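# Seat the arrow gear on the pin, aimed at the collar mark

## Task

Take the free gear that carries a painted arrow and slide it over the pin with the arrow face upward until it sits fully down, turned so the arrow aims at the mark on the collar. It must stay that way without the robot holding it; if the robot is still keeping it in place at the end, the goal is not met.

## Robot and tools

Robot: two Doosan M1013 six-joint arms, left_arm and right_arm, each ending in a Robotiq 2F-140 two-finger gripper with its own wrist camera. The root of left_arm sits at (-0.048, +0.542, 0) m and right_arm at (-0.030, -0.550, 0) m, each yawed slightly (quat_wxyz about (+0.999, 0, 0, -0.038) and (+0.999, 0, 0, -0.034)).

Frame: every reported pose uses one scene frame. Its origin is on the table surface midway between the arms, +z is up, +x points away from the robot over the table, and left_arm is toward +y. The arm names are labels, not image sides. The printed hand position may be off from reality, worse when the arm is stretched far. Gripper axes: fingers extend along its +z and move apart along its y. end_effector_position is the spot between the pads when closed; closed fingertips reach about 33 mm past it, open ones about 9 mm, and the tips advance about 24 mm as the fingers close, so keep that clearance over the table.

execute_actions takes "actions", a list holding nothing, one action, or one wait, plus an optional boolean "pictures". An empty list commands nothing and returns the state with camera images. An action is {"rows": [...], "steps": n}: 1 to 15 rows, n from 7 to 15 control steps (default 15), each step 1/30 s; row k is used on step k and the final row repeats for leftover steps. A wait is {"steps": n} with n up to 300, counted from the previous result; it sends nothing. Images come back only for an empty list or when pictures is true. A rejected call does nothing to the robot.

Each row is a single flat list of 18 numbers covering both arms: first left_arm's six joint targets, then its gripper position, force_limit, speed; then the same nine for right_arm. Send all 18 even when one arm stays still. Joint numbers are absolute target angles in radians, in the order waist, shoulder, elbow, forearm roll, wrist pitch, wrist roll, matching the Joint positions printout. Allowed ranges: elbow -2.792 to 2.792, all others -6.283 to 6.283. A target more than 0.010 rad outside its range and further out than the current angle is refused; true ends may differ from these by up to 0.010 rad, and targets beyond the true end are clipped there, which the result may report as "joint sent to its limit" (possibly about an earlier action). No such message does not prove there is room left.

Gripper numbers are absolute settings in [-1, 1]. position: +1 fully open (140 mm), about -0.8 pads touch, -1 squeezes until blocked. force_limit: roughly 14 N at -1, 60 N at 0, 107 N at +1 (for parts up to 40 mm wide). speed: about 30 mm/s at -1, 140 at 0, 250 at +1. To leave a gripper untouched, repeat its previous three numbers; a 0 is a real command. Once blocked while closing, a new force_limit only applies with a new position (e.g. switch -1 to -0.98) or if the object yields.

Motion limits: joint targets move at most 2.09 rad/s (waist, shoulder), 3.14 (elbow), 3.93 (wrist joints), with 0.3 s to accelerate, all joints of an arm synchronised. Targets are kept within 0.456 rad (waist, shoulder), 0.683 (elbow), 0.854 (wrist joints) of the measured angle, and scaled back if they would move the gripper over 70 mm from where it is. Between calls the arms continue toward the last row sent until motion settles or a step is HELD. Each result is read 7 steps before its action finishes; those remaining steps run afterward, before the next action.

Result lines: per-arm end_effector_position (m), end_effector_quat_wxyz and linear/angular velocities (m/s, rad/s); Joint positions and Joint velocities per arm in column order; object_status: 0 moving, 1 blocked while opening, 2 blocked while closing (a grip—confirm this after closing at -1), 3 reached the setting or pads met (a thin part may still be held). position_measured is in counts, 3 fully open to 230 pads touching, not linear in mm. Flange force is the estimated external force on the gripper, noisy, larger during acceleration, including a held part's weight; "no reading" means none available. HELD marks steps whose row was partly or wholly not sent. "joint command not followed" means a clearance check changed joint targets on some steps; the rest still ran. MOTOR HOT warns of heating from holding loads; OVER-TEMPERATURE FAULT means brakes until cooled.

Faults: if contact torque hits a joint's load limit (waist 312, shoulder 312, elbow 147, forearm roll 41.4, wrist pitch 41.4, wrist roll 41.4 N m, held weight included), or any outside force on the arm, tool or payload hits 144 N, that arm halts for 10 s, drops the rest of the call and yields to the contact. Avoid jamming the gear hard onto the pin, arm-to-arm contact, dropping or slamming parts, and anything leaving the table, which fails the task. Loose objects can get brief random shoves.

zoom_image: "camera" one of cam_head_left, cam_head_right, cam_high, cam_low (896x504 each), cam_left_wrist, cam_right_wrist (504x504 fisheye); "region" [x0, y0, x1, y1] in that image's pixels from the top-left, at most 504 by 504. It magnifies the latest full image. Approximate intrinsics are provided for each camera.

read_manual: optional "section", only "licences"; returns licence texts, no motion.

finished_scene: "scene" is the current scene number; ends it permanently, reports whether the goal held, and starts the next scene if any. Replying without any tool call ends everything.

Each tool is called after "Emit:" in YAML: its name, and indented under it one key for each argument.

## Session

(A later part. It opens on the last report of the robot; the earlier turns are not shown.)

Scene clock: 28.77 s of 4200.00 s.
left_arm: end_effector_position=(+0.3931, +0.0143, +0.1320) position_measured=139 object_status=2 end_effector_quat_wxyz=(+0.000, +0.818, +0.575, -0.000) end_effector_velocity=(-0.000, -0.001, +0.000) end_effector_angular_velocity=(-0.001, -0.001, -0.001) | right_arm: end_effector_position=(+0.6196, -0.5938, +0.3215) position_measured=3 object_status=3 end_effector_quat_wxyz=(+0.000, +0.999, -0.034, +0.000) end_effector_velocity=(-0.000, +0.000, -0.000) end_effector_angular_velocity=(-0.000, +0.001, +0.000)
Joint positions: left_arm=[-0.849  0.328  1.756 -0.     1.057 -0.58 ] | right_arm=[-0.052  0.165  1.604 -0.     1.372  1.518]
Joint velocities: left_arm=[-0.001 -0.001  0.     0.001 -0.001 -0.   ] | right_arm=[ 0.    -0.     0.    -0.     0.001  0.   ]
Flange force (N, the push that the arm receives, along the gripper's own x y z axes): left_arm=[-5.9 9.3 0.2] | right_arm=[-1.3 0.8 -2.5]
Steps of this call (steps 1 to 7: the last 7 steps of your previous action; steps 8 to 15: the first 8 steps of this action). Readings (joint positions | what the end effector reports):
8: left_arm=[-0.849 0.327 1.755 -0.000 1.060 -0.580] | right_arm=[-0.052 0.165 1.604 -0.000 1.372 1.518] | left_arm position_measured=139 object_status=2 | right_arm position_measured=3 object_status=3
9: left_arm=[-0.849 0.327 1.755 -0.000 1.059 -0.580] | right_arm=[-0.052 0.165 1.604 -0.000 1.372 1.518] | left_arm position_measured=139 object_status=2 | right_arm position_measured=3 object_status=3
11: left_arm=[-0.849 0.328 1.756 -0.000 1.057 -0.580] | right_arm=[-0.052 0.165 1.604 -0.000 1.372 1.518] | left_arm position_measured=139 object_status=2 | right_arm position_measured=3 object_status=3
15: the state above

Emit:
execute_actions:
  actions:
    - {"rows":[[-0.8483,0.3297,1.7548,0,1.0571,-0.58,-1,-0.4,-0.7,-0.052,0.165,1.604,0,1.372,1.518,1,0,0],[-0.8483,0.3297,1.7548,0,1.0571,-0.58,-1,-0.4,-0.7,-0.052,0.165,1.604,0,1.372,1.518,1,0,0],[-0.8483,0.3305,1.7557,0,1.0554,-0.58,-1,-0.4,-0.7,-0.052,0.165,1.604,0,1.372,1.518,1,0,0]]}

Emit:
execute_actions:
  actions:
    - {"rows":[[-0.8483,0.3313,1.7566,0,1.0537,-0.58,-1,-0.4,-0.7,-0.052,0.165,1.604,0,1.372,1.518,1,0,0]]}

Scene clock: 29.33 s of 4200.00 s.
left_arm: end_effector_position=(+0.3938, +0.0140, +0.1309) position_measured=139 object_status=2 end_effector_quat_wxyz=(-0.000, +0.818, +0.575, -0.000) end_effector_velocity=(-0.000, +0.000, -0.001) end_effector_angular_velocity=(+0.000, +0.000, +0.001) | right_arm: end_effector_position=(+0.6196, -0.5938, +0.3215) position_measured=3 object_status=3 end_effector_quat_wxyz=(+0.000, +0.999, -0.034, +0.000) end_effector_velocity=(+0.001, +0.000, +0.000) end_effector_angular_velocity=(-0.001, -0.001, +0.001)
Joint positions: left_arm=[-0.849  0.331  1.756 -0.     1.056 -0.58 ] | right_arm=[-0.052  0.165  1.604 -0.     1.372  1.518]
Joint velocities: left_arm=[-0.     0.001  0.002 -0.    -0.002 -0.001] | right_arm=[ 0.001  0.    -0.001 -0.    -0.001  0.   ]
Flange force (N, the push that the arm receives, along the gripper's own x y z axes): left_arm=[-3.5 -2.8 8.3] | right_arm=[-0.5 2.3 -2.4]
Steps of this call (steps 1 to 7: the last 7 steps of your previous action; steps 8 to 9: the robot went on to your last target; steps 10 to 17: the first 8 steps of this action). Readings (joint positions | what the end effector reports):
10: left_arm=[-0.849 0.329 1.756 -0.000 1.057 -0.580] | right_arm=[-0.052 0.165 1.604 -0.000 1.372 1.518] | left_arm position_measured=139 object_status=2 | right_arm position_measured=3 object_status=3
11: left_arm=[-0.849 0.329 1.756 -0.000 1.057 -0.580] | right_arm=[-0.052 0.165 1.604 -0.000 1.372 1.518] | left_arm position_measured=139 object_status=2 | right_arm position_measured=3 object_status=3
13: left_arm=[-0.849 0.330 1.756 -0.000 1.057 -0.580] | right_arm=[-0.052 0.165 1.604 -0.000 1.372 1.518] | left_arm position_measured=139 object_status=2 | right_arm position_measured=3 object_status=3
17: the state above

Scene clock: 29.83 s of 4200.00 s.
left_arm: end_effector_position=(+0.3940, +0.0141, +0.1300) position_measured=139 object_status=2 end_effector_quat_wxyz=(-0.000, +0.818, +0.575, +0.000) end_effector_velocity=(+0.001, -0.000, +0.002) end_effector_angular_velocity=(-0.002, -0.003, +0.001) | right_arm: end_effector_position=(+0.6196, -0.5938, +0.3215) position_measured=3 object_status=3 end_effector_quat_wxyz=(+0.000, +0.999, -0.034, +0.000) end_effector_velocity=(-0.000, -0.000, -0.001) end_effector_angular_velocity=(+0.000, +0.000, -0.000)
Joint positions: left_arm=[-0.848  0.331  1.757  0.     1.054 -0.58 ] | right_arm=[-0.052  0.165  1.604 -0.     1.372  1.518]
Joint velocities: left_arm=[ 0.001 -0.002 -0.002  0.001  0.001 -0.   ] | right_arm=[-0.    -0.     0.002 -0.    -0.001  0.   ]
Flange force (N, the push that the arm receives, along the gripper's own x y z axes): left_arm=[7.8 -9.4 -11.1] | right_arm=[-0.5 0.7 -2.8]
Steps of this call (steps 1 to 7: the last 7 steps of your previous action; steps 8 to 15: the first 8 steps of this action). Readings (joint positions | what the end effector reports):
8: left_arm=[-0.848 0.331 1.756 -0.000 1.055 -0.580] | right_arm=[-0.052 0.165 1.604 -0.000 1.372 1.518] | left_arm position_measured=139 object_status=2 | right_arm position_measured=3 object_status=3
9: left_arm=[-0.848 0.331 1.756 -0.000 1.055 -0.580] | right_arm=[-0.052 0.165 1.604 -0.000 1.372 1.518] | left_arm position_measured=139 object_status=2 | right_arm position_measured=3 object_status=3
11: left_arm=[-0.848 0.331 1.757 0.000 1.054 -0.580] | right_arm=[-0.052 0.165 1.604 0.000 1.372 1.518] | left_arm position_measured=139 object_status=2 | right_arm position_measured=3 object_status=3
15: the state above

Emit:
execute_actions:
  actions:
    - {"rows":[[-0.8483,0.3313,1.7566,0,1.0537,-0.555,-1,-0.4,-0.7,-0.052,0.165,1.604,0,1.372,1.518,1,0,0]]}

Emit:
execute_actions:
  actions:
    - {"rows":[[-0.8483,0.3321,1.7575,0,1.052,-0.542,-1,-0.4,-0.7,-0.052,0.165,1.604,0,1.372,1.518,1,0,0]]}

Scene clock: 30.37 s of 4200.00 s.
left_arm: end_effector_position=(+0.3940, +0.0141, +0.1298) position_measured=139 object_status=2 end_effector_quat_wxyz=(+0.000, +0.825, +0.565, +0.000) end_effector_velocity=(+0.000, +0.000, +0.001) end_effector_angular_velocity=(-0.000, -0.002, -0.002) | right_arm: end_effector_position=(+0.6196, -0.5938, +0.3215) position_measured=3 object_status=3 end_effector_quat_wxyz=(+0.000, +0.999, -0.034, +0.000) end_effector_velocity=(-0.000, +0.000, +0.000) end_effector_angular_velocity=(+0.000, +0.001, +0.000)
Joint positions: left_arm=[-0.848  0.331  1.757  0.     1.053 -0.555] | right_arm=[-0.052  0.165  1.604 -0.     1.372  1.518]
Joint velocities: left_arm=[-0.    -0.001  0.     0.001 -0.     0.001] | right_arm=[ 0.     0.    -0.    -0.     0.001  0.   ]
Flange force (N, the push that the arm receives, along the gripper's own x y z axes): left_arm=[-5.7 -9.0 6.7] | right_arm=[-0.8 1.5 -3.2]
Steps of this call (steps 1 to 7: the last 7 steps of your previous action; step 8: the robot went on to your last target; steps 9 to 16: the first 8 steps of this action). Readings (joint positions | what the end effector reports):
9: left_arm=[-0.848 0.331 1.757 0.000 1.054 -0.580] | right_arm=[-0.052 0.165 1.604 -0.000 1.372 1.518] | left_arm position_measured=139 object_status=2 | right_arm position_measured=3 object_status=3
10: left_arm=[-0.848 0.331 1.757 0.000 1.054 -0.573] | right_arm=[-0.052 0.165 1.604 -0.000 1.372 1.518] | left_arm position_measured=139 object_status=2 | right_arm position_measured=3 object_status=3
12: left_arm=[-0.848 0.331 1.757 0.000 1.053 -0.556] | right_arm=[-0.052 0.165 1.604 -0.000 1.372 1.518] | left_arm position_measured=139 object_status=2 | right_arm position_measured=3 object_status=3
16: the state above

Scene clock: 30.87 s of 4200.00 s.
left_arm: end_effector_position=(+0.3940, +0.0141, +0.1290) position_measured=139 object_status=2 end_effector_quat_wxyz=(+0.000, +0.829, +0.560, -0.000) end_effector_velocity=(+0.000, -0.000, +0.001) end_effector_angular_velocity=(-0.002, -0.000, +0.000) | right_arm: end_effector_position=(+0.6196, -0.5938, +0.3215) position_measured=3 object_status=3 end_effector_quat_wxyz=(+0.000, +0.999, -0.034, +0.000) end_effector_velocity=(+0.000, +0.000, -0.001) end_effector_angular_velocity=(-0.001, +0.000, +0.001)
Joint positions: left_arm=[-0.848  0.332  1.757 -0.     1.052 -0.542] | right_arm=[-0.052  0.165  1.604 -0.     1.372  1.518]
Joint velocities: left_arm=[ 0.    -0.001 -0.    -0.001 -0.     0.   ] | right_arm=[ 0.001  0.     0.001 -0.001 -0.001 -0.   ]
Flange force (N, the push that the arm receives, along the gripper's own x y z axes): left_arm=[-1.7 -8.5 -1.3] | right_arm=[-1.0 1.1 -2.2]
Steps of this call (steps 1 to 7: the last 7 steps of your previous action; steps 8 to 15: the first 8 steps of this action). Readings (joint positions | what the end effector reports):
8: left_arm=[-0.848 0.331 1.757 0.000 1.054 -0.555] | right_arm=[-0.052 0.165 1.604 -0.000 1.372 1.518] | left_arm position_measured=139 object_status=2 | right_arm position_measured=3 object_status=3
9: left_arm=[-0.848 0.331 1.757 0.000 1.054 -0.549] | right_arm=[-0.052 0.165 1.604 -0.000 1.372 1.518] | left_arm position_measured=139 object_status=2 | right_arm position_measured=3 object_status=3
11: left_arm=[-0.848 0.332 1.757 -0.000 1.052 -0.542] | right_arm=[-0.052 0.165 1.604 0.000 1.372 1.518] | left_arm position_measured=139 object_status=2 | right_arm position_measured=3 object_status=3
15: the state above

Emit:
execute_actions:
  actions:
    - {"rows":[[-0.8485,0.3327,1.7587,0,1.0502,-0.515,-1,-0.4,-0.7,-0.052,0.165,1.604,0,1.372,1.518,1,0,0]]}

Emit:
execute_actions:
  actions:
    - {"rows":[[-0.8485,0.3335,1.7596,0,1.0485,-0.502,-1,-0.4,-0.7,-0.052,0.165,1.604,0,1.372,1.518,1,0,0]]}

Scene clock: 31.40 s of 4200.00 s.
left_arm: end_effector_position=(+0.3939, +0.0141, +0.1279) position_measured=139 object_status=2 end_effector_quat_wxyz=(+0.000, +0.836, +0.549, -0.000) end_effector_velocity=(-0.001, -0.000, -0.001) end_effector_angular_velocity=(+0.002, +0.001, -0.002) | right_arm: end_effector_position=(+0.6196, -0.5938, +0.3215) position_measured=3 object_status=3 end_effector_quat_wxyz=(+0.000, +0.999, -0.034, +0.000) end_effector_velocity=(+0.000, +0.000, -0.001) end_effector_angular_velocity=(+0.001, -0.001, -0.001)
Joint positions: left_arm=[-0.848  0.333  1.759 -0.     1.05  -0.515] | right_arm=[-0.052  0.165  1.604 -0.     1.372  1.518]
Joint velocities: left_arm=[-0.001  0.001  0.     0.     0.001  0.001] | right_arm=[-0.     0.     0.001  0.001 -0.002  0.   ]
Flange force (N, the push that the arm receives, along the gripper's own x y z axes): left_arm=[-1.3 -4.5 -1.5] | right_arm=[-1.8 3.3 -2.1]
Steps of this call (steps 1 to 7: the last 7 steps of your previous action; step 8: the robot went on to your last target; steps 9 to 16: the first 8 steps of this action). Readings (joint positions | what the end effector reports):
9: left_arm=[-0.848 0.332 1.758 -0.000 1.052 -0.542] | right_arm=[-0.052 0.165 1.604 -0.000 1.372 1.518] | left_arm position_measured=139 object_status=2 | right_arm position_measured=3 object_status=3
10: left_arm=[-0.848 0.332 1.758 -0.000 1.052 -0.535] | right_arm=[-0.052 0.165 1.604 -0.000 1.372 1.518] | left_arm position_measured=139 object_status=2 | right_arm position_measured=3 object_status=3
12: left_arm=[-0.848 0.333 1.759 -0.000 1.050 -0.516] | right_arm=[-0.052 0.165 1.604 -0.000 1.372 1.518] | left_arm position_measured=139 object_status=2 | right_arm position_measured=3 object_status=3
16: the state above

Scene clock: 31.90 s of 4200.00 s.
left_arm: end_effector_position=(+0.3938, +0.0141, +0.1270) position_measured=139 object_status=2 end_effector_quat_wxyz=(+0.000, +0.840, +0.543, -0.000) end_effector_velocity=(+0.001, -0.001, +0.002) end_effector_angular_velocity=(-0.002, -0.002, +0.000) | right_arm: end_effector_position=(+0.6196, -0.5938, +0.3215) position_measured=3 object_status=3 end_effector_quat_wxyz=(+0.000, +0.999, -0.034, +0.000) end_effector_velocity=(+0.000, +0.000, +0.000) end_effector_angular_velocity=(-0.001, -0.001, +0.001)
Joint positions: left_arm=[-0.848  0.333  1.76  -0.     1.049 -0.502] | right_arm=[-0.052  0.165  1.604 -0.     1.372  1.518]
Joint velocities: left_arm=[ 0.    -0.001 -0.002 -0.     0.    -0.   ] | right_arm=[ 0.001 -0.    -0.    -0.    -0.     0.   ]
Flange force (N, the push that the arm receives, along the gripper's own x y z axes): left_arm=[12.5 -3.3 -19.3] | right_arm=[0.1 1.0 -2.5]
Steps of this call (steps 1 to 7: the last 7 steps of your previous action; steps 8 to 15: the first 8 steps of this action). Readings (joint positions | what the end effector reports):
8: left_arm=[-0.848 0.333 1.759 -0.000 1.050 -0.515] | right_arm=[-0.052 0.165 1.604 -0.000 1.372 1.518] | left_arm position_measured=139 object_status=2 | right_arm position_measured=3 object_status=3
9: left_arm=[-0.848 0.333 1.759 -0.000 1.050 -0.509] | right_arm=[-0.052 0.165 1.604 -0.000 1.372 1.518] | left_arm position_measured=139 object_status=2 | right_arm position_measured=3 object_status=3
11: left_arm=[-0.848 0.333 1.760 -0.000 1.049 -0.502] | right_arm=[-0.052 0.165 1.604 -0.000 1.372 1.518] | left_arm position_measured=139 object_status=2 | right_arm position_measured=3 object_status=3
15: the state above

Emit:
execute_actions:
  actions:
    - {"rows":[[-0.8485,0.3335,1.7596,0,1.0485,-0.48,-1,-0.4,-0.7,-0.052,0.165,1.604,0,1.372,1.518,1,0,0],[-0.8485,0.3335,1.7596,0,1.0485,-0.48,-1,-0.4,-0.7,-0.052,0.165,1.604,0,1.372,1.518,1,0,0],[-0.8485,0.3343,1.7605,0,1.0468,-0.457,-1,-0.4,-0.7,-0.052,0.165,1.604,0,1.372,1.518,1,0,0]]}

Emit:
execute_actions:
  actions:
    - {"rows":[[-0.8485,0.3352,1.7614,0,1.045,-0.44,-1,-0.4,-0.7,-0.052,0.165,1.604,0,1.372,1.518,1,0,0]]}

Scene clock: 32.50 s of 4200.00 s.
left_arm: end_effector_position=(+0.3937, +0.0141, +0.1258) position_measured=139 object_status=2 end_effector_quat_wxyz=(-0.000, +0.852, +0.524, -0.000) end_effector_velocity=(-0.002, +0.001, -0.002) end_effector_angular_velocity=(+0.004, +0.002, -0.006) | right_arm: end_effector_position=(+0.6196, -0.5938, +0.3215) position_measured=3 object_status=3 end_effector_quat_wxyz=(+0.000, +0.999, -0.034, +0.000) end_effector_velocity=(-0.000, +0.001, -0.000) end_effector_angular_velocity=(-0.000, +0.001, +0.002)
Joint positions: left_arm=[-0.849  0.334  1.761 -0.     1.047 -0.457] | right_arm=[-0.052  0.165  1.604 -0.     1.372  1.518]
Joint velocities: left_arm=[-0.002  0.001  0.002  0.001  0.001  0.003] | right_arm=[ 0.002 -0.     0.    -0.     0.     0.   ]
Flange force (N, the push that the arm receives, along the gripper's own x y z axes): left_arm=[-5.6 3.1 9.1] | right_arm=[-2.2 1.1 -1.7]
Steps of this call (steps 1 to 7: the last 7 steps of your previous action; steps 8 to 10: the robot went on to your last target; steps 11 to 18: the first 8 steps of this action). Readings (joint positions | what the end effector reports):
11: left_arm=[-0.848 0.333 1.760 -0.000 1.049 -0.502] | right_arm=[-0.052 0.165 1.604 -0.000 1.372 1.518] | left_arm position_measured=139 object_status=2 | right_arm position_measured=3 object_status=3
12: left_arm=[-0.848 0.334 1.760 -0.000 1.048 -0.495] | right_arm=[-0.052 0.165 1.604 -0.000 1.372 1.518] | left_arm position_measured=139 object_status=2 | right_arm position_measured=3 object_status=3
14: left_arm=[-0.849 0.334 1.760 -0.000 1.048 -0.473] | right_arm=[-0.052 0.165 1.604 0.000 1.372 1.518] | left_arm position_measured=139 object_status=2 | right_arm position_measured=3 object_status=3
18: the state above

Scene clock: 33.00 s of 4200.00 s.
left_arm: end_effector_position=(+0.3937, +0.0140, +0.1249) position_measured=139 object_status=2 end_effector_quat_wxyz=(+0.000, +0.856, +0.517, +0.000) end_effector_velocity=(+0.000, -0.001, +0.000) end_effector_angular_velocity=(-0.004, -0.001, +0.001) | right_arm: end_effector_position=(+0.6196, -0.5938, +0.3215) position_measured=3 object_status=3 end_effector_quat_wxyz=(+0.000, +0.999, -0.034, +0.000) end_effector_velocity=(-0.000, +0.000, -0.000) end_effector_angular_velocity=(-0.000, +0.001, +0.001)
Joint positions: left_arm=[-0.849  0.335  1.761 -0.     1.045 -0.44 ] | right_arm=[-0.052  0.165  1.604 -0.     1.372  1.518]
Joint velocities: left_arm=[ 0.    -0.001  0.    -0.002 -0.004  0.001] | right_arm=[ 0.001  0.     0.    -0.     0.001 -0.   ]
Flange force (N, the push that the arm receives, along the gripper's own x y z axes): left_arm=[-3.8 -1.6 7.3] | right_arm=[-0.8 1.9 -2.3]
Steps of this call (steps 1 to 7: the last 7 steps of your previous action; steps 8 to 15: the first 8 steps of this action). Readings (joint positions | what the end effector reports):
8: left_arm=[-0.849 0.334 1.761 -0.000 1.047 -0.457] | right_arm=[-0.052 0.165 1.604 -0.000 1.372 1.518] | left_arm position_measured=139 object_status=2 | right_arm position_measured=3 object_status=3
9: left_arm=[-0.849 0.334 1.761 -0.000 1.046 -0.450] | right_arm=[-0.052 0.165 1.604 -0.000 1.372 1.518] | left_arm position_measured=139 object_status=2 | right_arm position_measured=3 object_status=3
11: left_arm=[-0.849 0.335 1.761 -0.000 1.045 -0.441] | right_arm=[-0.052 0.165 1.604 -0.000 1.372 1.518] | left_arm position_measured=139 object_status=2 | right_arm position_measured=3 object_status=3
15: the state above

Free. Continue at .013/mm: z .123, then .121.

Emit:
execute_actions:
  actions:
    - {"rows":[[-0.8485,0.336,1.7623,0,1.0433,-0.427,-1,-0.4,-0.7,-0.052,0.165,1.604,0,1.372,1.518,1,0,0],[-0.8485,0.3369,1.7632,0,1.0415,-0.414,-1,-0.4,-0.7,-0.052,0.165,1.604,0,1.372,1.518,1,0,0]]}

Emit:
execute_actions:
  actions:
    - {"rows":[[-0.8485,0.3377,1.7641,0,1.0398,-0.401,-1,-0.4,-0.7,-0.052,0.165,1.604,0,1.372,1.518,1,0,0],[-0.8485,0.3386,1.765,0,1.038,-0.388,-1,-0.4,-0.7,-0.052,0.165,1.604,0,1.372,1.518,1,0,0]]}

Scene clock: 33.60 s of 4200.00 s.
left_arm: end_effector_position=(+0.3937, +0.0140, +0.1228) position_measured=139 object_status=2 end_effector_quat_wxyz=(-0.000, +0.863, +0.506, -0.000) end_effector_velocity=(-0.000, -0.000, -0.000) end_effector_angular_velocity=(-0.001, +0.000, +0.000) | right_arm: end_effector_position=(+0.6196, -0.5938, +0.3215) position_measured=3 object_status=3 end_effector_quat_wxyz=(+0.000, +0.999, -0.034, +0.000) end_effector_velocity=(+0.002, +0.001, +0.000) end_effector_angular_velocity=(-0.001, -0.004, +0.002)
Joint positions: left_arm=[-0.849  0.337  1.763 -0.     1.042 -0.414] | right_arm=[-0.052  0.165  1.604 -0.     1.372  1.518]
Joint velocities: left_arm=[ 0.     0.     0.    -0.001 -0.001  0.001] | right_arm=[ 0.002  0.001 -0.002 -0.    -0.003 -0.   ]
Flange force (N, the push that the arm receives, along the gripper's own x y z axes): left_arm=[-4.7 0.1 8.7] | right_arm=[-2.3 1.5 -2.2]
Steps of this call (steps 1 to 7: the last 7 steps of your previous action; steps 8 to 10: the robot went on to your last target; steps 11 to 18: the first 8 steps of this action). Readings (joint positions | what the end effector reports):
11: left_arm=[-0.849 0.335 1.761 -0.000 1.045 -0.440] | right_arm=[-0.052 0.165 1.604 -0.000 1.372 1.518] | left_arm position_measured=139 object_status=2 | right_arm position_measured=3 object_status=3
12: left_arm=[-0.849 0.336 1.762 -0.000 1.044 -0.434] | right_arm=[-0.052 0.165 1.604 -0.000 1.372 1.518] | left_arm position_measured=139 object_status=2 | right_arm position_measured=3 object_status=3
14: left_arm=[-0.849 0.337 1.763 -0.000 1.042 -0.417] | right_arm=[-0.052 0.165 1.604 -0.000 1.372 1.518] | left_arm position_measured=139 object_status=2 | right_arm position_measured=3 object_status=3
18: the state above

Scene clock: 34.10 s of 4200.00 s.
left_arm: end_effector_position=(+0.3938, +0.0140, +0.1208) position_measured=139 object_status=2 end_effector_quat_wxyz=(+0.000, +0.869, +0.494, -0.000) end_effector_velocity=(-0.001, +0.000, -0.001) end_effector_angular_velocity=(+0.002, +0.002, -0.001) | right_arm: end_effector_position=(+0.6196, -0.5938, +0.3215) position_measured=3 object_status=3 end_effector_quat_wxyz=(+0.000, +0.999, -0.034, +0.000) end_effector_velocity=(+0.000, -0.000, +0.000) end_effector_angular_velocity=(-0.000, -0.000, -0.000)
Joint positions: left_arm=[-0.849  0.339  1.765 -0.     1.038 -0.388] | right_arm=[-0.052  0.165  1.604 -0.     1.372  1.518]
Joint velocities: left_arm=[-0.001  0.002  0.    -0.     0.001  0.   ] | right_arm=[-0. -0. -0. -0.  0. -0.]
Flange force (N, the push that the arm receives, along the gripper's own x y z axes): left_arm=[-4.1 -1.1 7.8] | right_arm=[0.2 0.2 -3.0]
Steps of this call (steps 1 to 7: the last 7 steps of your previous action; steps 8 to 15: the first 8 steps of this action). Readings (joint positions | what the end effector reports):
8: left_arm=[-0.849 0.337 1.763 -0.000 1.041 -0.414] | right_arm=[-0.052 0.165 1.604 -0.000 1.372 1.518] | left_arm position_measured=139 object_status=2 | right_arm position_measured=3 object_status=3
9: left_arm=[-0.849 0.337 1.764 -0.000 1.041 -0.408] | right_arm=[-0.052 0.165 1.604 -0.000 1.372 1.518] | left_arm position_measured=139 object_status=2 | right_arm position_measured=3 object_status=3
11: left_arm=[-0.849 0.338 1.765 -0.000 1.038 -0.391] | right_arm=[-0.052 0.165 1.604 -0.000 1.372 1.518] | left_arm position_measured=139 object_status=2 | right_arm position_measured=3 object_status=3
15: the state above

Emit:
execute_actions:
  actions:
    - {"rows":[[-0.8485,0.3369,1.7632,0,1.0415,-0.432,-1,-0.4,-0.7,-0.052,0.165,1.604,0,1.372,1.518,1,0,0]]}

Emit:
execute_actions:
  actions:
    - {"rows":[[-0.8485,0.3369,1.7632,0,1.0415,-0.397,-1,-0.4,-0.7,-0.052,0.165,1.604,0,1.372,1.518,1,0,0]]}

Scene clock: 34.60 s of 4200.00 s.
left_arm: end_effector_position=(+0.3937, +0.0141, +0.1227) position_measured=139 object_status=2 end_effector_quat_wxyz=(-0.000, +0.858, +0.513, -0.000) end_effector_velocity=(+0.001, -0.001, +0.005) end_effector_angular_velocity=(-0.003, -0.002, +0.003) | right_arm: end_effector_position=(+0.6196, -0.5938, +0.3215) position_measured=3 object_status=3 end_effector_quat_wxyz=(+0.000, +0.999, -0.034, +0.000) end_effector_velocity=(+0.000, -0.000, +0.000) end_effector_angular_velocity=(-0.000, -0.001, -0.000)
Joint positions: left_arm=[-0.848  0.337  1.763 -0.     1.041 -0.432] | right_arm=[-0.052  0.165  1.604 -0.     1.372  1.518]
Joint velocities: left_arm=[ 0.    -0.003 -0.006 -0.     0.006 -0.003] | right_arm=[-0.     0.    -0.001  0.     0.    -0.   ]
Flange force (N, the push that the arm receives, along the gripper's own x y z axes): left_arm=[-1.8 5.0 26.6] | right_arm=[-1.1 -0.4 -2.6]
Steps of this call (steps 1 to 7: the last 7 steps of your previous action; steps 8 to 15: the first 8 steps of this action). Readings (joint positions | what the end effector reports):
8: left_arm=[-0.849 0.339 1.765 -0.000 1.038 -0.388] | right_arm=[-0.052 0.165 1.604 -0.000 1.372 1.518] | left_arm position_measured=139 object_status=2 | right_arm position_measured=3 object_status=3
9: left_arm=[-0.849 0.338 1.765 -0.000 1.038 -0.395] | right_arm=[-0.052 0.165 1.604 -0.000 1.372 1.518] | left_arm position_measured=139 object_status=2 | right_arm position_measured=3 object_status=3
11: left_arm=[-0.848 0.337 1.764 -0.000 1.041 -0.427] | right_arm=[-0.052 0.165 1.604 -0.000 1.372 1.518] | left_arm position_measured=139 object_status=2 | right_arm position_measured=3 object_status=3
15: the state above

Scene clock: 35.10 s of 4200.00 s.
left_arm: end_effector_position=(+0.3938, +0.0140, +0.1230) position_measured=139 object_status=2 end_effector_quat_wxyz=(+0.000, +0.867, +0.498, +0.000) end_effector_velocity=(+0.001, +0.001, -0.000) end_effector_angular_velocity=(+0.000, +0.000, +0.000) | right_arm: end_effector_position=(+0.6196, -0.5938, +0.3215) position_measured=3 object_status=3 end_effector_quat_wxyz=(+0.000, +0.999, -0.034, +0.000) end_effector_velocity=(+0.000, -0.000, -0.001) end_effector_angular_velocity=(-0.000, -0.000, -0.000)
Joint positions: left_arm=[-0.848  0.337  1.763 -0.     1.042 -0.397] | right_arm=[-0.052  0.165  1.604 -0.     1.372  1.518]
Joint velocities: left_arm=[ 0.002  0.001 -0.001 -0.     0.     0.002] | right_arm=[-0.     0.     0.001 -0.    -0.001  0.   ]
Flange force (N, the push that the arm receives, along the gripper's own x y z axes): left_arm=[-2.6 -2.7 7.9] | right_arm=[-1.6 1.8 -1.8]
Steps of this call (steps 1 to 7: the last 7 steps of your previous action; steps 8 to 15: the first 8 steps of this action). Readings (joint positions | what the end effector reports):
8: left_arm=[-0.848 0.337 1.763 -0.000 1.042 -0.432] | right_arm=[-0.052 0.165 1.604 -0.000 1.372 1.518] | left_arm position_measured=139 object_status=2 | right_arm position_measured=3 object_status=3
9: left_arm=[-0.848 0.337 1.763 -0.000 1.042 -0.425] | right_arm=[-0.052 0.165 1.604 0.000 1.372 1.518] | left_arm position_measured=139 object_status=2 | right_arm position_measured=3 object_status=3
11: left_arm=[-0.848 0.337 1.763 -0.000 1.042 -0.400] | right_arm=[-0.052 0.165 1.604 0.000 1.372 1.518] | left_arm position_measured=139 object_status=2 | right_arm position_measured=3 object_status=3
15: the state above

Emit:
execute_actions:
  actions:
    - {"rows":[[-0.8485,0.3377,1.7641,0,1.0398,-0.395,-1,-0.4,-0.7,-0.052,0.165,1.604,0,1.372,1.518,1,0,0],[-0.8485,0.3386,1.765,0,1.038,-0.388,-1,-0.4,-0.7,-0.052,0.165,1.604,0,1.372,1.518,1,0,0],[-0.8485,0.3394,1.7659,0,1.0363,-0.375,-1,-0.4,-0.7,-0.052,0.165,1.604,0,1.372,1.518,1,0,0],[-0.8485,0.3403,1.7668,0,1.0345,-0.362,-1,-0.4,-0.7,-0.052,0.165,1.604,0,1.372,1.518,1,0,0]]}

Emit:
execute_actions:
  actions:
    - {"rows":[[-0.8485,0.3411,1.7677,0,1.0328,-0.349,-1,-0.4,-0.7,-0.052,0.165,1.604,0,1.372,1.518,1,0,0],[-0.8485,0.342,1.7685,0,1.0311,-0.336,-1,-0.4,-0.7,-0.052,0.165,1.604,0,1.372,1.518,1,0,0]]}

Emit:
execute_actions:
  actions:
    - {"rows":[[-0.8485,0.3428,1.7694,0,1.0294,-0.333,-1,-0.4,-0.7,-0.052,0.165,1.604,0,1.372,1.518,1,0,0]]}
  pictures: true

Emit:
zoom_image:
  camera: "cam_left_wrist"
  region: [150, 120, 370, 340]

Scene clock: 36.00 s of 4200.00 s.
left_arm: end_effector_position=(+0.3938, +0.0141, +0.1188) position_measured=139 object_status=2 end_effector_quat_wxyz=(-0.000, +0.876, +0.483, -0.000) end_effector_velocity=(-0.000, -0.002, +0.001) end_effector_angular_velocity=(-0.002, -0.002, -0.009) | right_arm: end_effector_position=(+0.6196, -0.5938, +0.3215) position_measured=3 object_status=3 end_effector_quat_wxyz=(+0.000, +0.999, -0.034, +0.000) end_effector_velocity=(-0.000, +0.001, -0.000) end_effector_angular_velocity=(-0.000, +0.001, +0.002)
Joint positions: left_arm=[-0.848  0.34   1.767 -0.     1.035 -0.362] | right_arm=[-0.052  0.165  1.604 -0.     1.372  1.518]
Joint velocities: left_arm=[-0.002 -0.    -0.002  0.    -0.001  0.007] | right_arm=[ 0.002 -0.     0.    -0.     0.    -0.   ]
Flange force (N, the push that the arm receives, along the gripper's own x y z axes): left_arm=[-5.0 2.0 7.8] | right_arm=[-3.2 3.0 -1.5]
Steps of this call (steps 1 to 7: the last 7 steps of your previous action; steps 8 to 15: the robot went on to your last target; steps 16 to 19: nothing new was sent; steps 20 to 27: the first 8 steps of this action). Readings (joint positions | what the end effector reports):
20: left_arm=[-0.848 0.337 1.763 -0.000 1.041 -0.397] | right_arm=[-0.052 0.165 1.604 -0.000 1.372 1.518] | left_arm position_measured=139 object_status=2 | right_arm position_measured=3 object_status=3
21: left_arm=[-0.848 0.337 1.764 -0.000 1.041 -0.396] | right_arm=[-0.052 0.165 1.604 -0.000 1.372 1.518] | left_arm position_measured=139 object_status=2 | right_arm position_measured=3 object_status=3
23: left_arm=[-0.848 0.339 1.765 -0.000 1.038 -0.383] | right_arm=[-0.052 0.165 1.604 -0.000 1.372 1.518] | left_arm position_measured=139 object_status=2 | right_arm position_measured=3 object_status=3
27: the state above

Scene clock: 36.50 s of 4200.00 s.
left_arm: end_effector_position=(+0.3938, +0.0140, +0.1168) position_measured=139 object_status=2 end_effector_quat_wxyz=(+0.000, +0.882, +0.472, -0.000) end_effector_velocity=(-0.001, +0.000, -0.002) end_effector_angular_velocity=(+0.003, +0.001, -0.004) | right_arm: end_effector_position=(+0.6196, -0.5938, +0.3215) position_measured=3 object_status=3 end_effector_quat_wxyz=(+0.000, +0.999, -0.034, +0.000) end_effector_velocity=(+0.000, +0.001, -0.000) end_effector_angular_velocity=(+0.000, -0.001, +0.002)
Joint positions: left_arm=[-0.848  0.342  1.768 -0.     1.031 -0.336] | right_arm=[-0.052  0.165  1.604 -0.     1.372  1.518]
Joint velocities: left_arm=[-0.001  0.002  0.001  0.002 -0.     0.001] | right_arm=[ 0.002 -0.     0.001  0.001 -0.001 -0.   ]
Flange force (N, the push that the arm receives, along the gripper's own x y z axes): left_arm=[-5.5 -0.3 8.0] | right_arm=[0.0 1.4 -1.9]
Steps of this call (steps 1 to 7: the last 7 steps of your previous action; steps 8 to 15: the first 8 steps of this action). Readings (joint positions | what the end effector reports):
8: left_arm=[-0.848 0.340 1.767 -0.000 1.034 -0.362] | right_arm=[-0.052 0.165 1.604 -0.000 1.372 1.518] | left_arm position_measured=139 object_status=2 | right_arm position_measured=3 object_status=3
9: left_arm=[-0.848 0.341 1.767 -0.000 1.034 -0.356] | right_arm=[-0.052 0.165 1.604 -0.000 1.372 1.518] | left_arm position_measured=139 object_status=2 | right_arm position_measured=3 object_status=3
11: left_arm=[-0.848 0.342 1.768 -0.000 1.031 -0.339] | right_arm=[-0.052 0.165 1.604 -0.000 1.372 1.518] | left_arm position_measured=139 object_status=2 | right_arm position_measured=3 object_status=3
15: the state above

Scene clock: 37.00 s of 4200.00 s.
left_arm: end_effector_position=(+0.3938, +0.0141, +0.1158) position_measured=139 object_status=2 end_effector_quat_wxyz=(-0.000, +0.883, +0.470, -0.000) end_effector_velocity=(-0.001, -0.001, +0.000) end_effector_angular_velocity=(-0.000, -0.000, -0.000) | right_arm: end_effector_position=(+0.6196, -0.5938, +0.3215) position_measured=3 object_status=3 end_effector_quat_wxyz=(+0.000, +0.999, -0.034, +0.000) end_effector_velocity=(-0.000, +0.000, -0.000) end_effector_angular_velocity=(+0.000, +0.001, +0.000)
Joint positions: left_arm=[-0.848  0.343  1.769 -0.     1.029 -0.333] | right_arm=[-0.052  0.165  1.604 -0.     1.372  1.518]
Joint velocities: left_arm=[-0.001 -0.    -0.     0.     0.    -0.001] | right_arm=[ 0.     0.    -0.     0.     0.001 -0.   ]
Flange force (N, the push that the arm receives, along the gripper's own x y z axes): left_arm=[-5.7 0.9 8.1] | right_arm=[-3.0 2.3 -2.6]
Steps of this call (steps 1 to 7: the last 7 steps of your previous action; steps 8 to 15: the first 8 steps of this action). Readings (joint positions | what the end effector reports):
8: left_arm=[-0.848 0.342 1.769 -0.000 1.031 -0.336] | right_arm=[-0.052 0.165 1.604 -0.000 1.372 1.518] | left_arm position_measured=139 object_status=2 | right_arm position_measured=3 object_status=3
9: left_arm=[-0.848 0.342 1.769 -0.000 1.030 -0.334] | right_arm=[-0.052 0.165 1.604 -0.000 1.372 1.518] | left_arm position_measured=139 object_status=2 | right_arm position_measured=3 object_status=3
11: left_arm=[-0.848 0.343 1.769 -0.000 1.029 -0.333] | right_arm=[-0.052 0.165 1.604 -0.000 1.372 1.518] | left_arm position_measured=139 object_status=2 | right_arm position_measured=3 object_status=3
15: the state above

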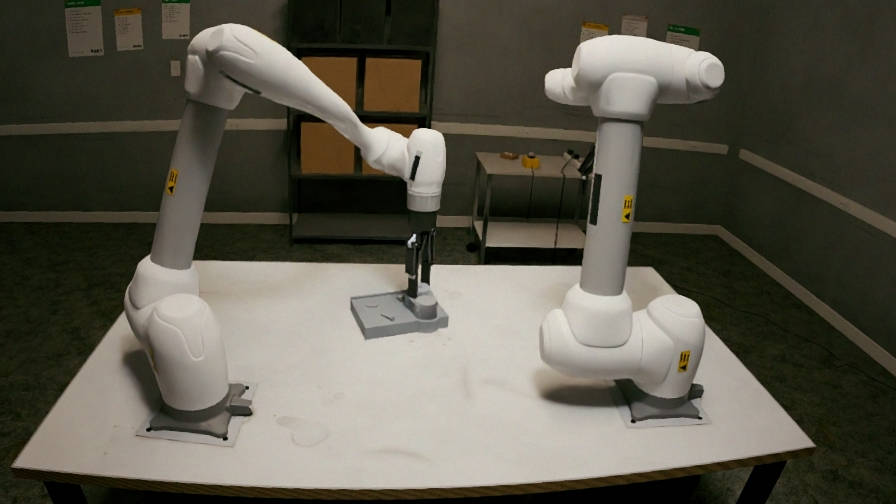

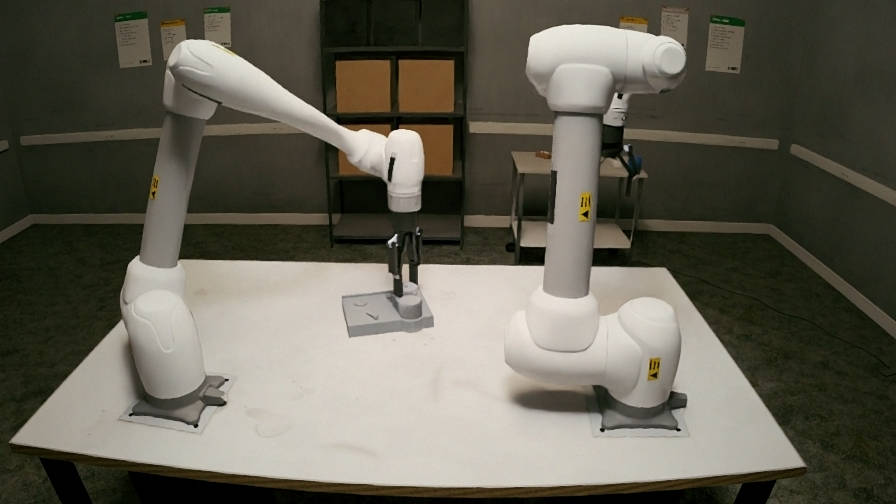

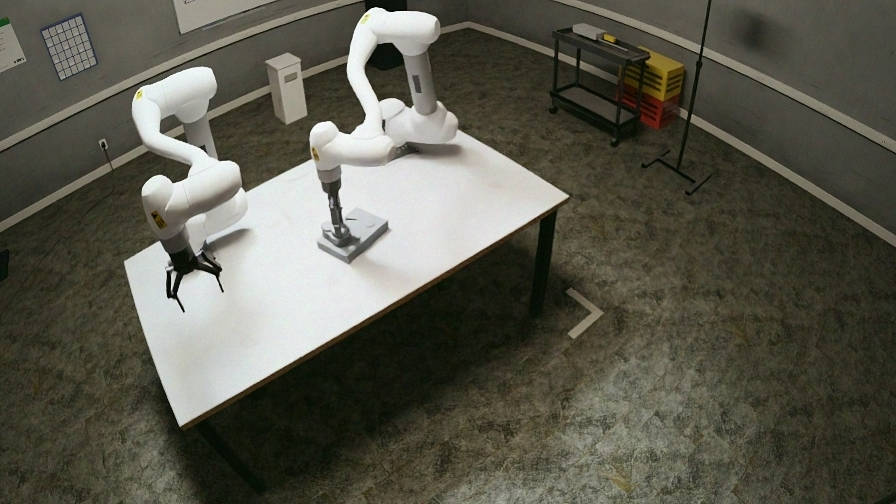

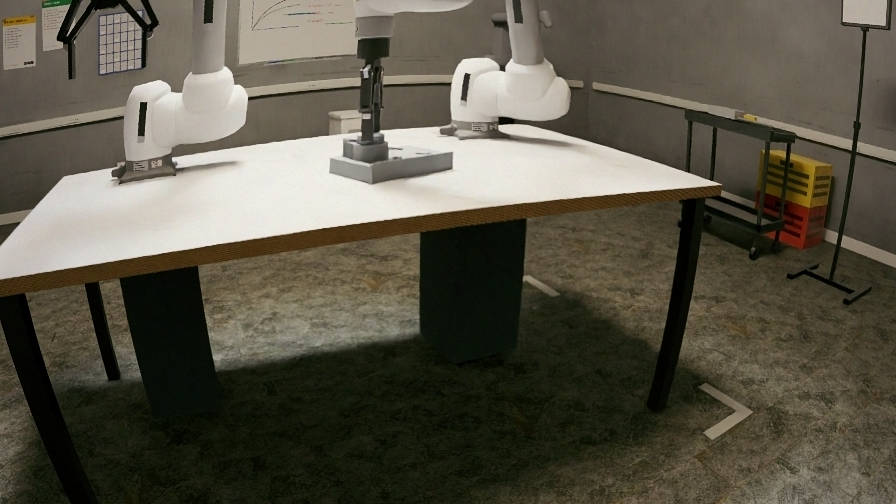

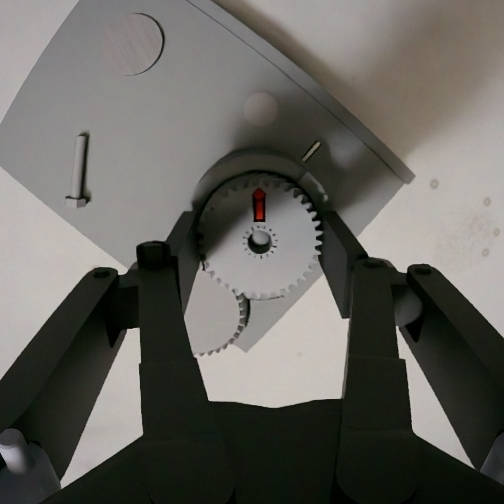

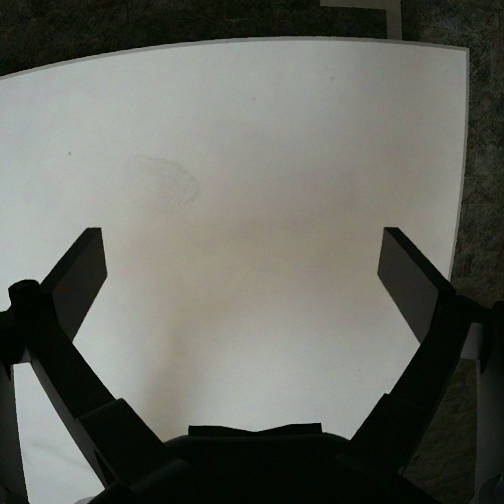

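Region (150, 120, 370, 340) of cam_left_wrist's 504x504 image, scaled by 2.291, with more detail than that image has.

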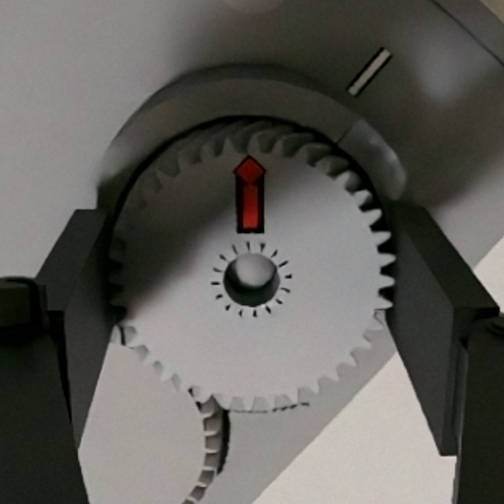

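Emit:
execute_actions:
  actions:
    - {"rows":[[-0.8485,0.3411,1.7677,0,1.0328,-0.35,-1,-0.4,-0.7,-0.052,0.165,1.604,0,1.372,1.518,1,0,0],[-0.8485,0.3411,1.7677,0,1.0328,-0.35,-1,-0.4,-0.7,-0.052,0.165,1.604,0,1.372,1.518,1,0,0],[-0.8485,0.3411,1.7677,0,1.0328,-0.355,-1,-0.4,-0.7,-0.052,0.165,1.604,0,1.372,1.518,1,0,0]],"steps":8}

Emit:
execute_actions:
  actions:
    - {"rows":[[-0.8485,0.342,1.7685,0,1.0311,-0.355,-1,-0.4,-0.7,-0.052,0.165,1.604,0,1.372,1.518,1,0,0]]}

Emit:
execute_actions:
  actions:
    - {"rows":[[-0.8485,0.3411,1.7677,0,1.0328,-0.35,-1,-0.4,-0.7,-0.052,0.165,1.604,0,1.372,1.518,1,0,0],[-0.8485,0.3403,1.7668,0,1.0345,-0.358,-1,-0.4,-0.7,-0.052,0.165,1.604,0,1.372,1.518,1,0,0],[-0.8485,0.3394,1.7659,0,1.0363,-0.371,-1,-0.4,-0.7,-0.052,0.165,1.604,0,1.372,1.518,1,0,0],[-0.8485,0.3386,1.765,0,1.038,-0.384,-1,-0.4,-0.7,-0.052,0.165,1.604,0,1.372,1.518,1,0,0],[-0.8485,0.3377,1.7641,0,1.0398,-0.397,-1,-0.4,-0.7,-0.052,0.165,1.604,0,1.372,1.518,1,0,0],[-0.8485,0.3369,1.7632,0,1.0415,-0.41,-1,-0.4,-0.7,-0.052,0.165,1.604,0,1.372,1.518,1,0,0],[-0.8485,0.336,1.7623,0,1.0433,-0.423,-1,-0.4,-0.7,-0.052,0.165,1.604,0,1.372,1.518,1,0,0],[-0.8485,0.336,1.7623,0,1.0433,-0.423,-1,-0.4,-0.7,-0.052,0.165,1.604,0,1.372,1.518,1,0,0],[-0.8485,0.336,1.7623,0,1.0433,-0.433,-1,-0.4,-0.7,-0.052,0.165,1.604,0,1.372,1.518,1,0,0]]}

Emit:
execute_actions:
  actions:
    - {"rows":[[-0.8485,0.3369,1.7632,0,1.0415,-0.433,-1,-0.4,-0.7,-0.052,0.165,1.604,0,1.372,1.518,1,0,0]]}

Scene clock: 37.80 s of 4200.00 s.
left_arm: end_effector_position=(+0.3938, +0.0141, +0.1158) position_measured=139 object_status=2 end_effector_quat_wxyz=(-0.000, +0.883, +0.470, -0.000) end_effector_velocity=(+0.001, +0.000, -0.000) end_effector_angular_velocity=(+0.001, -0.000, +0.014) | right_arm: end_effector_position=(+0.6196, -0.5938, +0.3215) position_measured=3 object_status=3 end_effector_quat_wxyz=(+0.000, +0.999, -0.034, +0.000) end_effector_velocity=(-0.000, +0.000, -0.000) end_effector_angular_velocity=(-0.000, +0.000, +0.000)
Joint positions: left_arm=[-0.848  0.343  1.769 -0.     1.029 -0.333] | right_arm=[-0.052  0.165  1.604 -0.     1.372  1.518]
Joint velocities: left_arm=[ 0.001  0.001 -0.001  0.001  0.001 -0.014] | right_arm=[ 0. -0.  0. -0.  0. -0.]
Flange force (N, the push that the arm receives, along the gripper's own x y z axes): left_arm=[-4.3 1.7 8.1] | right_arm=[-1.9 2.5 -2.8]
Steps of this call (steps 1 to 7: the last 7 steps of your previous action; steps 8 to 15: the robot went on to your last target; steps 16 to 23: nothing new was sent; step 24: the first step of this action). Readings (joint positions | what the end effector reports):
24: the state above

Scene clock: 38.30 s of 4200.00 s.
left_arm: end_effector_position=(+0.3938, +0.0140, +0.1169) position_measured=139 object_status=2 end_effector_quat_wxyz=(+0.000, +0.877, +0.480, -0.000) end_effector_velocity=(+0.000, +0.001, -0.001) end_effector_angular_velocity=(+0.001, +0.001, +0.000) | right_arm: end_effector_position=(+0.6196, -0.5938, +0.3215) position_measured=3 object_status=3 end_effector_quat_wxyz=(+0.000, +0.999, -0.034, +0.000) end_effector_velocity=(-0.000, -0.000, -0.000) end_effector_angular_velocity=(+0.000, -0.000, -0.001)
Joint positions: left_arm=[-0.848  0.342  1.768 -0.     1.031 -0.355] | right_arm=[-0.052  0.165  1.604 -0.     1.372  1.518]
Joint velocities: left_arm=[0.001 0.    0.001 0.    0.    0.001] | right_arm=[-0.001  0.     0.001  0.    -0.001  0.   ]
Flange force (N, the push that the arm receives, along the gripper's own x y z axes): left_arm=[2.1 -4.2 -4.5] | right_arm=[0.1 1.3 -2.6]
Steps of this call (steps 1 to 7: the last 7 steps of your previous action; steps 8 to 15: the first 8 steps of this action). Readings (joint positions | what the end effector reports):
8: left_arm=[-0.848 0.341 1.768 -0.000 1.033 -0.355] | right_arm=[-0.052 0.165 1.604 0.000 1.372 1.518] | left_arm position_measured=139 object_status=2 | right_arm position_measured=3 object_status=3
9: left_arm=[-0.848 0.341 1.768 -0.000 1.032 -0.355] | right_arm=[-0.052 0.165 1.604 -0.000 1.372 1.518] | left_arm position_measured=139 object_status=2 | right_arm position_measured=3 object_status=3
11: left_arm=[-0.848 0.342 1.768 -0.000 1.032 -0.355] | right_arm=[-0.052 0.165 1.604 -0.000 1.372 1.518] | left_arm position_measured=139 object_status=2 | right_arm position_measured=3 object_status=3
15: the state above

Scene clock: 38.80 s of 4200.00 s.
left_arm: end_effector_position=(+0.3938, +0.0141, +0.1229) position_measured=139 object_status=2 end_effector_quat_wxyz=(-0.000, +0.864, +0.504, -0.000) end_effector_velocity=(-0.000, -0.000, +0.030) end_effector_angular_velocity=(-0.002, -0.002, +0.358) | right_arm: end_effector_position=(+0.6196, -0.5938, +0.3215) position_measured=3 object_status=3 end_effector_quat_wxyz=(+0.000, +0.999, -0.034, +0.000) end_effector_velocity=(-0.000, -0.001, -0.000) end_effector_angular_velocity=(+0.000, +0.001, -0.001)
Joint positions: left_arm=[-0.848  0.337  1.763 -0.     1.042 -0.411] | right_arm=[-0.052  0.165  1.604 -0.     1.372  1.518]
Joint velocities: left_arm=[-0.001 -0.026 -0.025  0.     0.049 -0.358] | right_arm=[-0.001  0.    -0.    -0.     0.001 -0.   ]
Flange force (N, the push that the arm receives, along the gripper's own x y z axes): left_arm=[-5.2 -1.3 7.4] | right_arm=[0.0 2.5 -1.8]
Steps of this call (steps 1 to 7: the last 7 steps of your previous action; steps 8 to 15: the first 8 steps of this action). Readings (joint positions | what the end effector reports):
8: left_arm=[-0.848 0.342 1.768 -0.000 1.031 -0.355] | right_arm=[-0.052 0.165 1.604 -0.000 1.372 1.518] | left_arm position_measured=139 object_status=2 | right_arm position_measured=3 object_status=3
9: left_arm=[-0.848 0.342 1.768 -0.000 1.031 -0.353] | right_arm=[-0.052 0.165 1.604 -0.000 1.372 1.518] | left_arm position_measured=139 object_status=2 | right_arm position_measured=3 object_status=3
11: left_arm=[-0.848 0.340 1.767 -0.000 1.034 -0.362] | right_arm=[-0.052 0.165 1.604 -0.000 1.372 1.518] | left_arm position_measured=139 object_status=2 | right_arm position_measured=3 object_status=3
15: the state above

Scene clock: 39.30 s of 4200.00 s.
left_arm: end_effector_position=(+0.3938, +0.0141, +0.1229) position_measured=139 object_status=2 end_effector_quat_wxyz=(+0.000, +0.858, +0.514, -0.000) end_effector_velocity=(+0.001, +0.001, -0.000) end_effector_angular_velocity=(-0.000, -0.000, +0.001) | right_arm: end_effector_position=(+0.6196, -0.5938, +0.3215) position_measured=3 object_status=3 end_effector_quat_wxyz=(+0.000, +0.999, -0.034, +0.000) end_effector_velocity=(+0.000, -0.001, +0.000) end_effector_angular_velocity=(-0.000, -0.001, -0.001)
Joint positions: left_arm=[-0.848  0.337  1.763 -0.     1.042 -0.433] | right_arm=[-0.052  0.165  1.604 -0.     1.372  1.518]
Joint velocities: left_arm=[ 0.002  0.     0.001  0.    -0.001  0.001] | right_arm=[-0.001  0.    -0.    -0.    -0.001  0.   ]
Flange force (N, the push that the arm receives, along the gripper's own x y z axes): left_arm=[8.1 -5.4 -9.8] | right_arm=[-2.0 2.6 -2.2]
Steps of this call (steps 1 to 7: the last 7 steps of your previous action; steps 8 to 15: the first 8 steps of this action). Readings (joint positions | what the end effector reports):
8: left_arm=[-0.848 0.336 1.762 -0.000 1.043 -0.433] | right_arm=[-0.052 0.165 1.604 -0.000 1.372 1.518] | left_arm position_measured=139 object_status=2 | right_arm position_measured=3 object_status=3
9: left_arm=[-0.848 0.336 1.762 -0.000 1.043 -0.433] | right_arm=[-0.052 0.165 1.604 -0.000 1.372 1.518] | left_arm position_measured=139 object_status=2 | right_arm position_measured=3 object_status=3
11: left_arm=[-0.848 0.337 1.763 -0.000 1.042 -0.433] | right_arm=[-0.052 0.165 1.604 -0.000 1.372 1.518] | left_arm position_measured=139 object_status=2 | right_arm position_measured=3 object_status=3
15: the state above


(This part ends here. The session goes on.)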